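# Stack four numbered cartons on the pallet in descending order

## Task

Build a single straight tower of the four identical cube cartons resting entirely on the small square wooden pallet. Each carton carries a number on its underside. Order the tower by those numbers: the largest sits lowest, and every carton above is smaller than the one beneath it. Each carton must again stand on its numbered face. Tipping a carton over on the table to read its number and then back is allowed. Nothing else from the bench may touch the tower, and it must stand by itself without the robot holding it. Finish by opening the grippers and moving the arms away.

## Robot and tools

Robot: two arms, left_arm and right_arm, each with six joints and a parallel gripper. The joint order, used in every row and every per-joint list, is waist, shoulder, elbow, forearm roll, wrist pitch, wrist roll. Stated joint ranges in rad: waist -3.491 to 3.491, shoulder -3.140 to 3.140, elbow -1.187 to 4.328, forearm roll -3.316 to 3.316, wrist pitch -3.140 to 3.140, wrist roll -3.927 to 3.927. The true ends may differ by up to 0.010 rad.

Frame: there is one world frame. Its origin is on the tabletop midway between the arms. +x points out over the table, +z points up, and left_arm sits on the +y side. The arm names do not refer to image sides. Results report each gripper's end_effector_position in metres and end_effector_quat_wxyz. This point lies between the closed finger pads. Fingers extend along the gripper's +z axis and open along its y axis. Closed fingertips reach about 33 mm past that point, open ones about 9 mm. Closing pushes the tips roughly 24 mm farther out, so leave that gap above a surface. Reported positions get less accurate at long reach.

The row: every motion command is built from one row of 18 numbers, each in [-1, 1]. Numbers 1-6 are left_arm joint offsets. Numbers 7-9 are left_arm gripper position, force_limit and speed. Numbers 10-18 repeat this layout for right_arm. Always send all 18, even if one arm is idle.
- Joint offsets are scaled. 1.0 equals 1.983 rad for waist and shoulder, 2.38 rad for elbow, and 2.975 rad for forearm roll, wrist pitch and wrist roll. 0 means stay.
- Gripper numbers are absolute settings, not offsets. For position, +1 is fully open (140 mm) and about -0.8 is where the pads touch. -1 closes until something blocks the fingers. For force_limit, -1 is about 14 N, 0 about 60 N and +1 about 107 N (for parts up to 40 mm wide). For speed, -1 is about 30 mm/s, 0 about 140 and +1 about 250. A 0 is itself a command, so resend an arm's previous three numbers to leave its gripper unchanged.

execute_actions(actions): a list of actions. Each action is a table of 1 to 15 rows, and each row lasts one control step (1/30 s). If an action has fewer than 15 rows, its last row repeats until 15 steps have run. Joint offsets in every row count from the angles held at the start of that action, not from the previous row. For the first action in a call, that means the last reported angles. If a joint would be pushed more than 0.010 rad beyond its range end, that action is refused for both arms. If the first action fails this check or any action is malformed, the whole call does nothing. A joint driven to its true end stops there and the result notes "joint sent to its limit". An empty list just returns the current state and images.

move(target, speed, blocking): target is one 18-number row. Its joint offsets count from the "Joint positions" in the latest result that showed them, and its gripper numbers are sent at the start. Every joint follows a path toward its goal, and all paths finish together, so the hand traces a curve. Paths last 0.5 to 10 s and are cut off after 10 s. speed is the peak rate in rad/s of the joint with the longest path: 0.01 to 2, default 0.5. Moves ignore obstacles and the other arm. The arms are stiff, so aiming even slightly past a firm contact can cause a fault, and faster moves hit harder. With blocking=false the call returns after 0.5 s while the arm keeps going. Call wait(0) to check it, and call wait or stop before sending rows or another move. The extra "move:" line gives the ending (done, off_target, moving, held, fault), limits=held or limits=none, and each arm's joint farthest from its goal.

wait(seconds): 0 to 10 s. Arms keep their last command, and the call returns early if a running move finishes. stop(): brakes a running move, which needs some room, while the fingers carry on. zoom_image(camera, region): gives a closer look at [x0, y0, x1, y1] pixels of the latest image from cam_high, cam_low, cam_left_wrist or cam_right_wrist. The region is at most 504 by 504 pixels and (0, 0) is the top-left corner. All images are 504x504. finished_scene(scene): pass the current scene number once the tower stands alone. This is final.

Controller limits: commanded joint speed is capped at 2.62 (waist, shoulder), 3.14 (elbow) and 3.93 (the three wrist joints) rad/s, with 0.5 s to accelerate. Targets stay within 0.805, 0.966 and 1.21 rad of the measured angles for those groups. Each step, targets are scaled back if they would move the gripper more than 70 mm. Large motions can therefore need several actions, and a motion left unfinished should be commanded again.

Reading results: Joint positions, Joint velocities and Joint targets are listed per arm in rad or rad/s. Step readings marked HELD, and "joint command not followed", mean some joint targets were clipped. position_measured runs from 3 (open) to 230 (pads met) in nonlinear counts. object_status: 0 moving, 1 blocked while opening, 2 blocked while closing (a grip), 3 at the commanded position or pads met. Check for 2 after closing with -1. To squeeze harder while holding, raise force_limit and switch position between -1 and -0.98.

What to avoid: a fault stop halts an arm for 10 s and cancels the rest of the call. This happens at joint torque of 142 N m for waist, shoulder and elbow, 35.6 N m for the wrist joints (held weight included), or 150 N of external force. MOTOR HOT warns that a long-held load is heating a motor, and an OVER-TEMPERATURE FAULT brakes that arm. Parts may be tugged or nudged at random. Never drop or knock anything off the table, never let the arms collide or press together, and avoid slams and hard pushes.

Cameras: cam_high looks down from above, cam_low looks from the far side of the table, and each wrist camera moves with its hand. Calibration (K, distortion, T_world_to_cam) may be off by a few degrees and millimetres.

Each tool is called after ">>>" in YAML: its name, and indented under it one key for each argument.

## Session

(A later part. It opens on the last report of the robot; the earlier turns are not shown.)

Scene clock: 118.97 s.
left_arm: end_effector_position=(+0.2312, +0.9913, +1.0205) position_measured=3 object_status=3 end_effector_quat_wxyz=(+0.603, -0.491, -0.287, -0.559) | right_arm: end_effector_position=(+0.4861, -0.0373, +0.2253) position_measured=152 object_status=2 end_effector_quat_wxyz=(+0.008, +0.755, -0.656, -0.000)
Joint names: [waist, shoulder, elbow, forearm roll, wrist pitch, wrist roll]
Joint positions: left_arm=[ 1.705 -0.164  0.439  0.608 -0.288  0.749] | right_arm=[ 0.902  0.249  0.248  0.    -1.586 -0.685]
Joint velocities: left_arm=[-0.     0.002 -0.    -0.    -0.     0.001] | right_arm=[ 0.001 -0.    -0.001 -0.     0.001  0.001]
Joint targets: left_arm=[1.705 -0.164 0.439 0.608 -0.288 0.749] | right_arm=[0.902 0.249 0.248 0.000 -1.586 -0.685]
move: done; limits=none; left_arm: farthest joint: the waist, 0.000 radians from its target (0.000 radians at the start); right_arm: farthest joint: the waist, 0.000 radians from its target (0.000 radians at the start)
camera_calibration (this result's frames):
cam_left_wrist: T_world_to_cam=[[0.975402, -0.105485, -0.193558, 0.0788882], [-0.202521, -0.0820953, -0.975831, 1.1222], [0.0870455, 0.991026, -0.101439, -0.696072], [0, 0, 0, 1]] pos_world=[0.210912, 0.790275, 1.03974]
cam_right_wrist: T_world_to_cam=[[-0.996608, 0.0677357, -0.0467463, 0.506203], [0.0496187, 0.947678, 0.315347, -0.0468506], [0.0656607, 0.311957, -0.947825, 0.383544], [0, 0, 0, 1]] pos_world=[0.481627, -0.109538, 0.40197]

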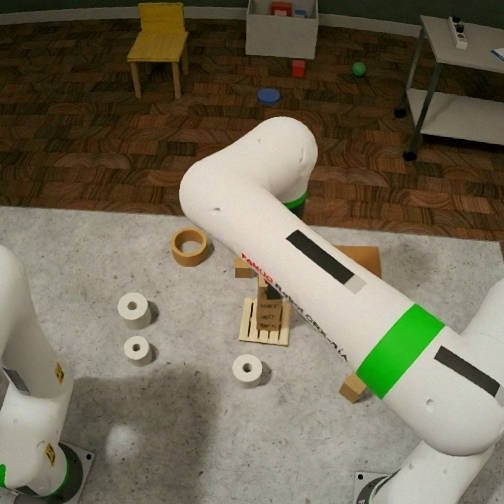

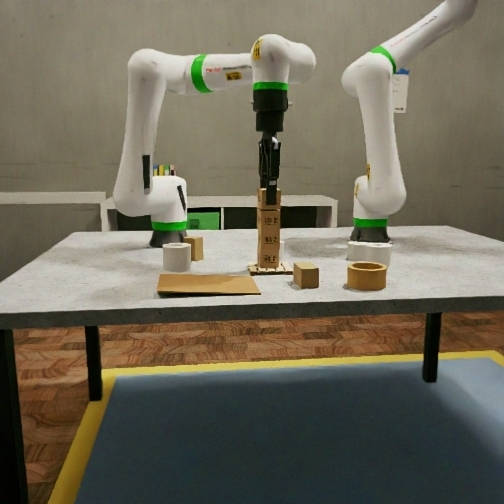

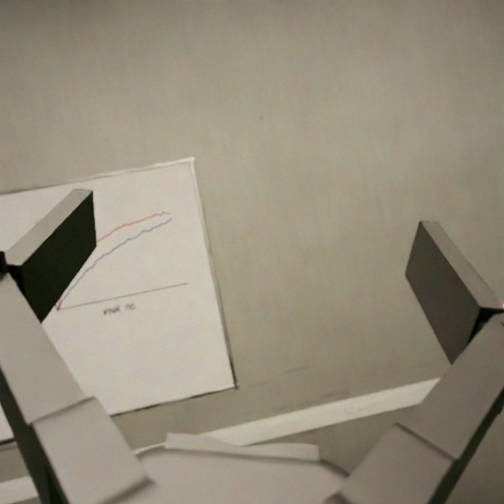

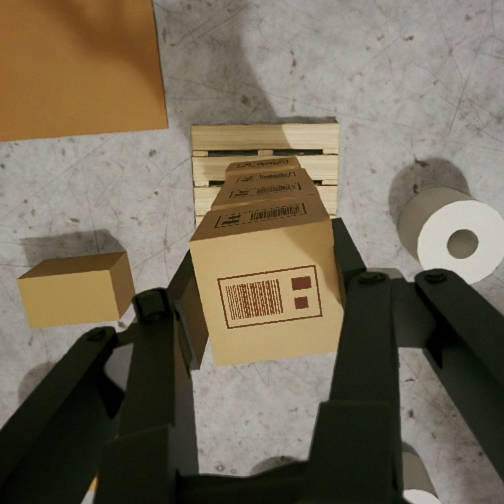

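Aligned. Lower ~3.5 mm, release, retreat.

>>> move:
  target: [0,0,0,0,0,0,1,0,0, 0,0.0001,-0.0034,0,0.0028,0,-1,0,0.3]
  speed: 0.03

>>> execute_actions:
  actions:
    - [[0,0,0,0,0,0,1,0,0, 0,0,0,0,0,0,0.3,0,-0.3]]
    - [[0,0,0,0,0,0,1,0,0, 0,0,0,0,0,0,0.3,0,-0.3]]

>>> move:
  target: [0,0,0,0,0,0,1,0,0, 0,0.003,0.065,0,-0.05,0,0.3,0,-0.3]
  speed: 0.3

>>> move:
  target: [0,0,0,0,0,0,1,0,0, -0.4,0,0,0,0,0,0.3,0,-0.3]
  speed: 0.6

>>> zoom_image:
  camera: "cam_low"
  region: [210,150,330,280]

Scene clock: 120.37 s.
left_arm: end_effector_position=(+0.2312, +0.9913, +1.0205) position_measured=3 object_status=3 end_effector_quat_wxyz=(+0.603, -0.491, -0.287, -0.559) | right_arm: end_effector_position=(+0.4862, -0.0373, +0.2218) position_measured=152 object_status=2 end_effector_quat_wxyz=(+0.008, +0.755, -0.656, -0.000)
Joint names: [waist, shoulder, elbow, forearm roll, wrist pitch, wrist roll]
Joint positions: left_arm=[ 1.705 -0.164  0.439  0.608 -0.288  0.749] | right_arm=[ 0.902  0.249  0.24   0.    -1.578 -0.685]
Joint velocities: left_arm=[-0.    -0.     0.     0.001 -0.    -0.002] | right_arm=[ 0.001  0.001 -0.001  0.001  0.001 -0.001]
Joint targets: left_arm=[1.705 -0.164 0.439 0.608 -0.288 0.749] | right_arm=[0.902 0.249 0.240 0.000 -1.578 -0.685]
move: done; limits=none; left_arm: farthest joint: the waist, 0.000 radians from its target (0.000 radians at the start); right_arm: farthest joint: the waist, 0.000 radians from its target (0.000 radians at the start)
camera_calibration (this result's frames):
cam_left_wrist: T_world_to_cam=[[0.975402, -0.105485, -0.193558, 0.0788882], [-0.202521, -0.0820952, -0.975831, 1.1222], [0.0870456, 0.991026, -0.101439, -0.696072], [0, 0, 0, 1]] pos_world=[0.210912, 0.790275, 1.03974]
cam_right_wrist: T_world_to_cam=[[-0.996605, 0.0677361, -0.046798, 0.506094], [0.0495987, 0.947659, 0.315407, -0.0457959], [0.065713, 0.312015, -0.947802, 0.380154], [0, 0, 0, 1]] pos_world=[0.481666, -0.109496, 0.398439]

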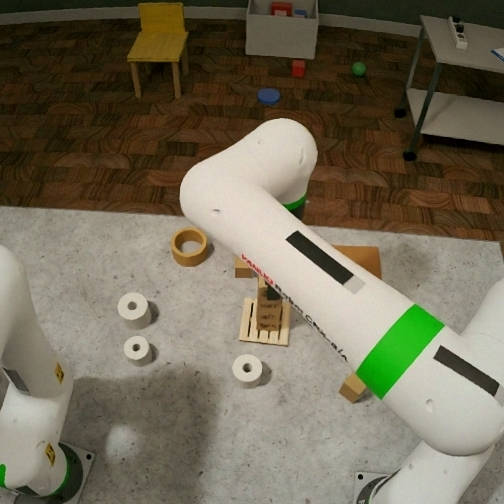

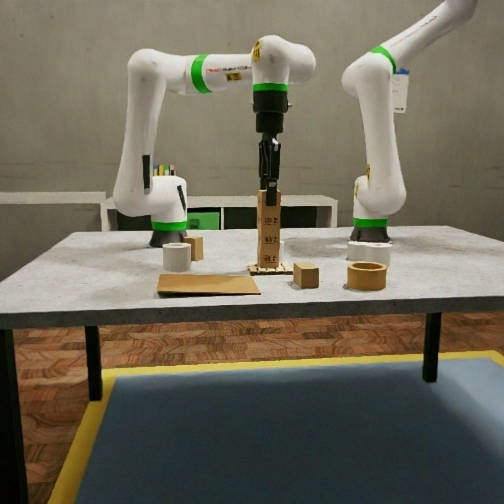

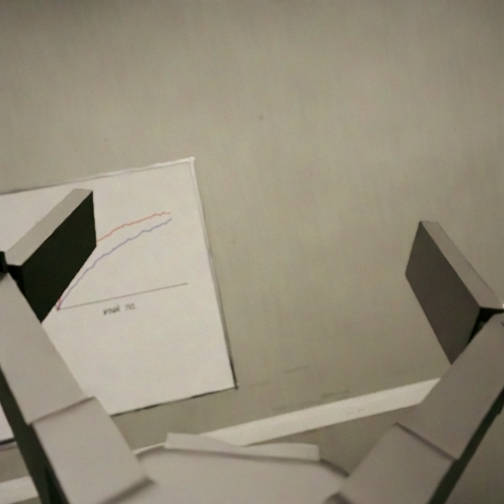

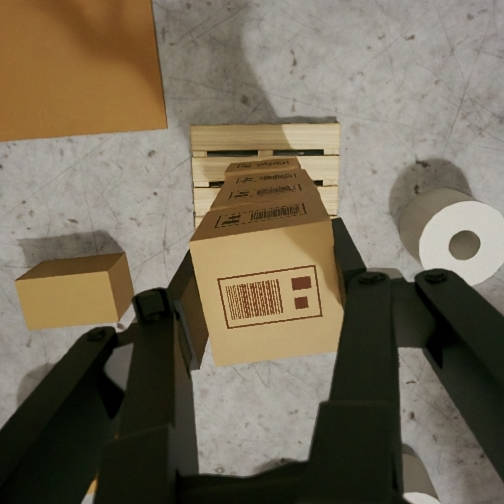

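Scene clock: 121.37 s.
left_arm: end_effector_position=(+0.2312, +0.9913, +1.0205) position_measured=3 object_status=3 end_effector_quat_wxyz=(+0.603, -0.491, -0.287, -0.559) | right_arm: end_effector_position=(+0.4862, -0.0373, +0.2217) position_measured=91 object_status=3 end_effector_quat_wxyz=(+0.008, +0.755, -0.656, -0.000)
Joint names: [waist, shoulder, elbow, forearm roll, wrist pitch, wrist roll]
Joint positions: left_arm=[ 1.705 -0.164  0.439  0.608 -0.288  0.749] | right_arm=[ 0.902  0.249  0.24   0.    -1.578 -0.685]
Joint velocities: left_arm=[-0.002  0.001  0.     0.001  0.    -0.002] | right_arm=[ 0.    -0.     0.     0.     0.     0.001]
Joint targets: left_arm=[1.705 -0.164 0.439 0.608 -0.288 0.749] | right_arm=[0.902 0.249 0.240 0.000 -1.578 -0.685]
Step readings (joint positions; steps 1 to 15: 1st action; 16 to 30: 2nd action):
0: left_arm=[1.705 -0.164 0.439 0.608 -0.288 0.749] | right_arm=[0.902 0.249 0.240 0.000 -1.578 -0.685]
1: left_arm=[1.705 -0.164 0.439 0.608 -0.288 0.749] | right_arm=[0.902 0.249 0.240 0.000 -1.578 -0.685]
2: left_arm=[1.705 -0.164 0.439 0.608 -0.288 0.749] | right_arm=[0.902 0.249 0.240 0.000 -1.578 -0.685]
4: left_arm=[1.705 -0.164 0.439 0.608 -0.288 0.749] | right_arm=[0.902 0.249 0.240 0.000 -1.578 -0.685]
8: left_arm=[1.705 -0.164 0.439 0.608 -0.288 0.749] | right_arm=[0.902 0.249 0.240 0.000 -1.578 -0.685]
15: left_arm=[1.705 -0.164 0.439 0.608 -0.288 0.749] | right_arm=[0.902 0.249 0.240 0.000 -1.578 -0.685]
16: left_arm=[1.705 -0.164 0.439 0.608 -0.288 0.749] | right_arm=[0.902 0.249 0.240 0.000 -1.578 -0.685]
17: left_arm=[1.705 -0.164 0.439 0.608 -0.288 0.749] | right_arm=[0.902 0.249 0.240 0.000 -1.578 -0.685]
19: left_arm=[1.705 -0.164 0.439 0.608 -0.288 0.749] | right_arm=[0.902 0.249 0.240 0.000 -1.578 -0.685]
23: left_arm=[1.705 -0.164 0.439 0.608 -0.288 0.749] | right_arm=[0.902 0.249 0.240 0.000 -1.578 -0.685]
30: Joint positions above
camera_calibration (this result's frames):
cam_left_wrist: T_world_to_cam=[[0.975402, -0.105485, -0.193558, 0.0788882], [-0.202521, -0.0820951, -0.975831, 1.1222], [0.0870456, 0.991026, -0.101439, -0.696072], [0, 0, 0, 1]] pos_world=[0.210912, 0.790275, 1.03974]
cam_right_wrist: T_world_to_cam=[[-0.996606, 0.0677352, -0.0467857, 0.506091], [0.0496027, 0.947664, 0.315393, -0.0457873], [0.0657003, 0.312001, -0.947807, 0.380138], [0, 0, 0, 1]] pos_world=[0.481669, -0.109493, 0.398417]

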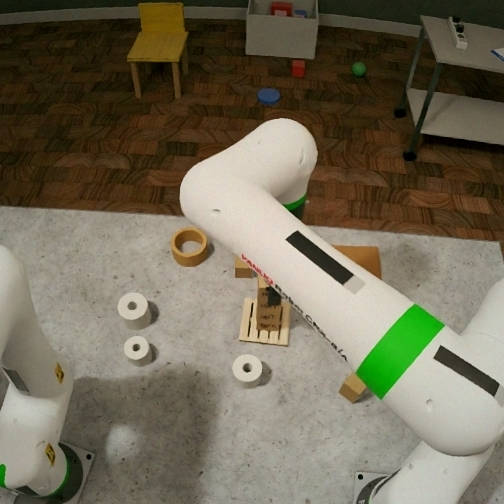

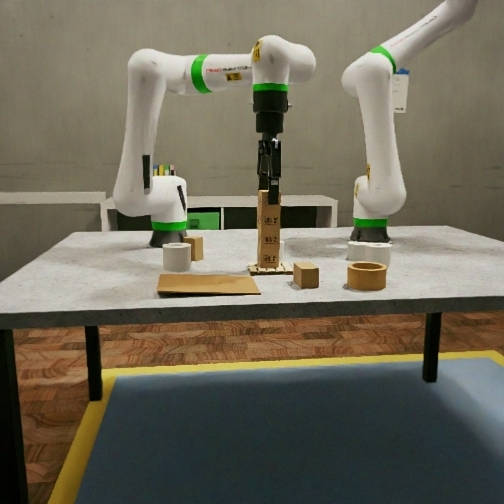

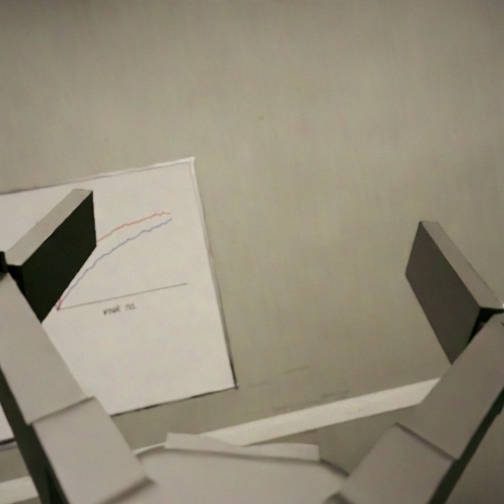

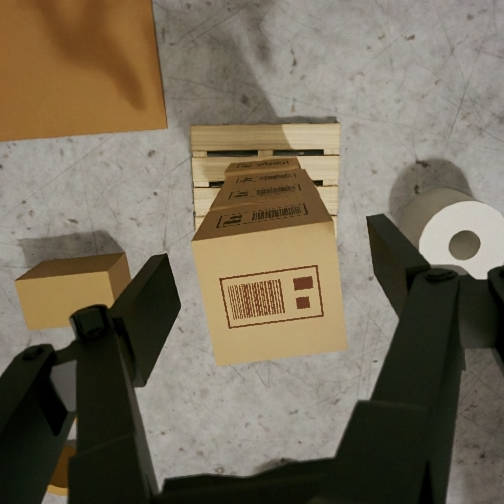

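Scene clock: 122.33 s.
left_arm: end_effector_position=(+0.2312, +0.9913, +1.0205) position_measured=3 object_status=3 end_effector_quat_wxyz=(+0.603, -0.491, -0.287, -0.559) | right_arm: end_effector_position=(+0.4850, -0.0386, +0.2849) position_measured=91 object_status=3 end_effector_quat_wxyz=(+0.008, +0.755, -0.656, -0.000)
Joint names: [waist, shoulder, elbow, forearm roll, wrist pitch, wrist roll]
Joint positions: left_arm=[ 1.705 -0.164  0.439  0.608 -0.288  0.749] | right_arm=[ 0.902  0.255  0.394  0.    -1.727 -0.685]
Joint velocities: left_arm=[-0.     0.001 -0.001 -0.001 -0.     0.   ] | right_arm=[-0.001  0.     0.001  0.001 -0.001  0.   ]
Joint targets: left_arm=[1.705 -0.164 0.439 0.608 -0.288 0.749] | right_arm=[0.902 0.255 0.394 0.000 -1.727 -0.685]
move: done; limits=none; left_arm: farthest joint: the waist, 0.000 radians from its target (0.000 radians at the start); right_arm: farthest joint: the waist, 0.000 radians from its target (0.000 radians at the start)
camera_calibration (this result's frames):
cam_left_wrist: T_world_to_cam=[[0.975402, -0.105485, -0.193558, 0.0788882], [-0.202521, -0.0820951, -0.975831, 1.1222], [0.0870454, 0.991026, -0.101439, -0.696072], [0, 0, 0, 1]] pos_world=[0.210912, 0.790275, 1.03974]
cam_right_wrist: T_world_to_cam=[[-0.996604, 0.0677803, -0.0467644, 0.507925], [0.0496536, 0.947668, 0.315372, -0.064413], [0.0656932, 0.311979, -0.947815, 0.440443], [0, 0, 0, 1]] pos_world=[0.480464, -0.110794, 0.461526]

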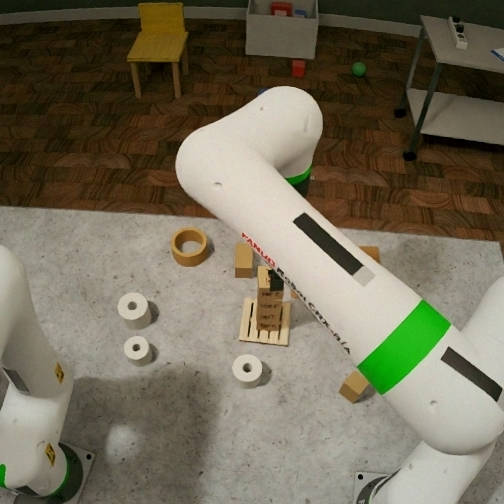

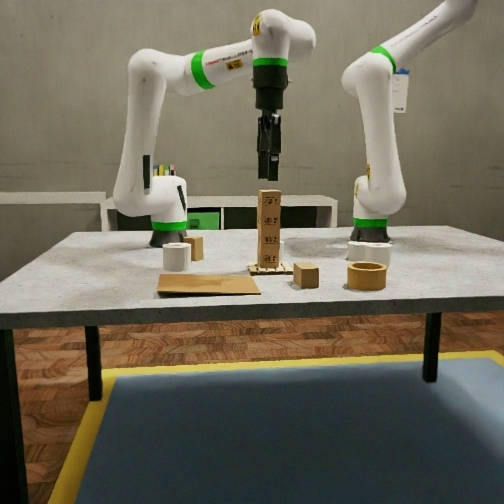

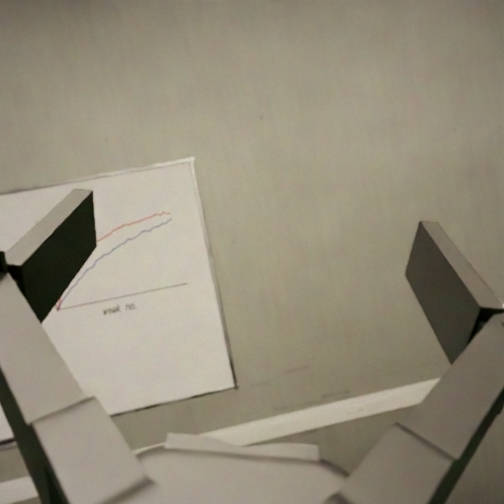

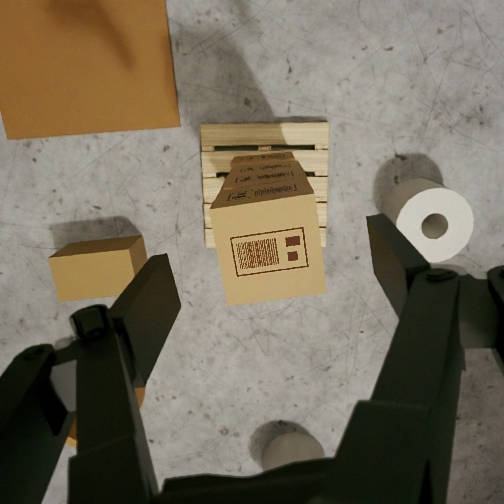

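Scene clock: 124.20 s.
left_arm: end_effector_position=(+0.2312, +0.9913, +1.0205) position_measured=3 object_status=3 end_effector_quat_wxyz=(+0.603, -0.491, -0.287, -0.559) | right_arm: end_effector_position=(+0.5618, -0.4481, +0.2849) position_measured=91 object_status=3 end_effector_quat_wxyz=(-0.008, -0.443, +0.896, +0.003)
Joint names: [waist, shoulder, elbow, forearm roll, wrist pitch, wrist roll]
Joint positions: left_arm=[ 1.705 -0.164  0.439  0.608 -0.288  0.749] | right_arm=[ 0.109  0.255  0.394  0.    -1.727 -0.685]
Joint velocities: left_arm=[ 0.001  0.001 -0.001  0.    -0.    -0.   ] | right_arm=[-0.003  0.     0.     0.001 -0.     0.001]
Joint targets: left_arm=[1.705 -0.164 0.439 0.608 -0.288 0.749] | right_arm=[0.108 0.255 0.394 0.000 -1.727 -0.685]
move: done; limits=none; left_arm: farthest joint: the waist, 0.000 radians from its target (0.000 radians at the start); right_arm: farthest joint: the waist, 0.000 radians from its target (0.793 radians at the start)
camera_calibration (this result's frames):
cam_left_wrist: T_world_to_cam=[[0.975402, -0.105485, -0.193558, 0.0788882], [-0.202522, -0.0820952, -0.975831, 1.1222], [0.0870453, 0.991026, -0.101439, -0.696072], [0, 0, 0, 1]] pos_world=[0.210912, 0.790275, 1.03974]
cam_right_wrist: T_world_to_cam=[[-0.65089, 0.75773, -0.0467601, 0.727202], [0.710144, 0.629475, 0.315367, -0.193838], [0.268398, 0.172063, -0.947817, 0.386574], [0, 0, 0, 1]] pos_world=[0.507226, -0.495522, 0.461536]

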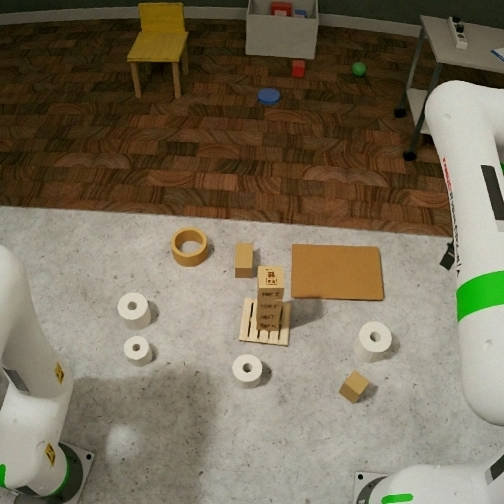

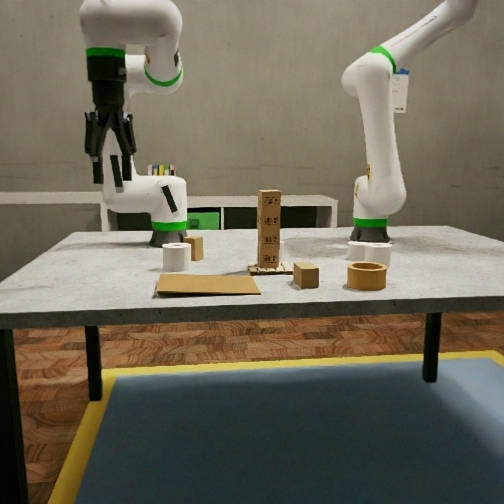

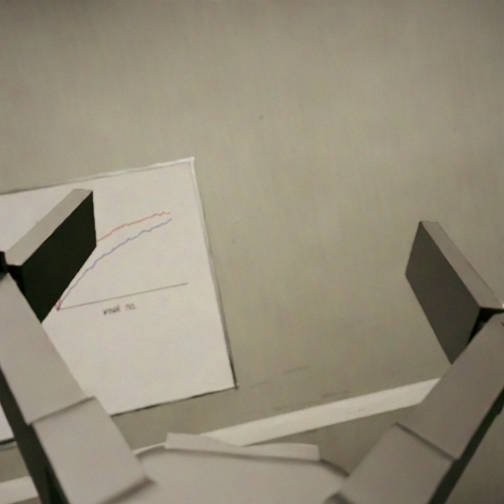

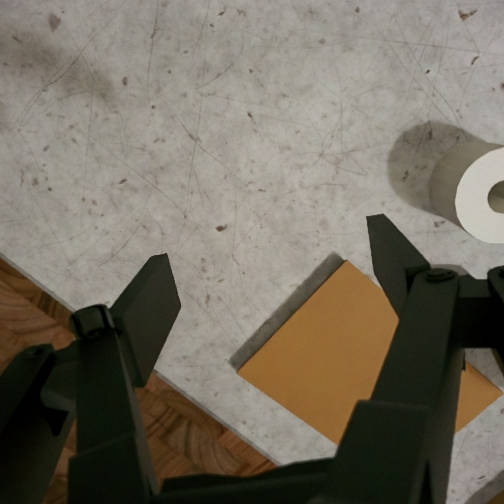

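Region (210, 150, 330, 280) of cam_low's 504x504 image, scaled by 3.877, with more detail than that image has; it fills the left 465 columns of this view, and the rest is white.

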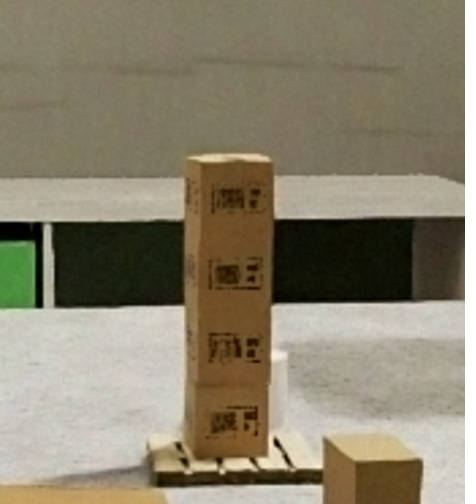

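>>> finished_scene:
  scene: 2

The scene is finished: the task was done.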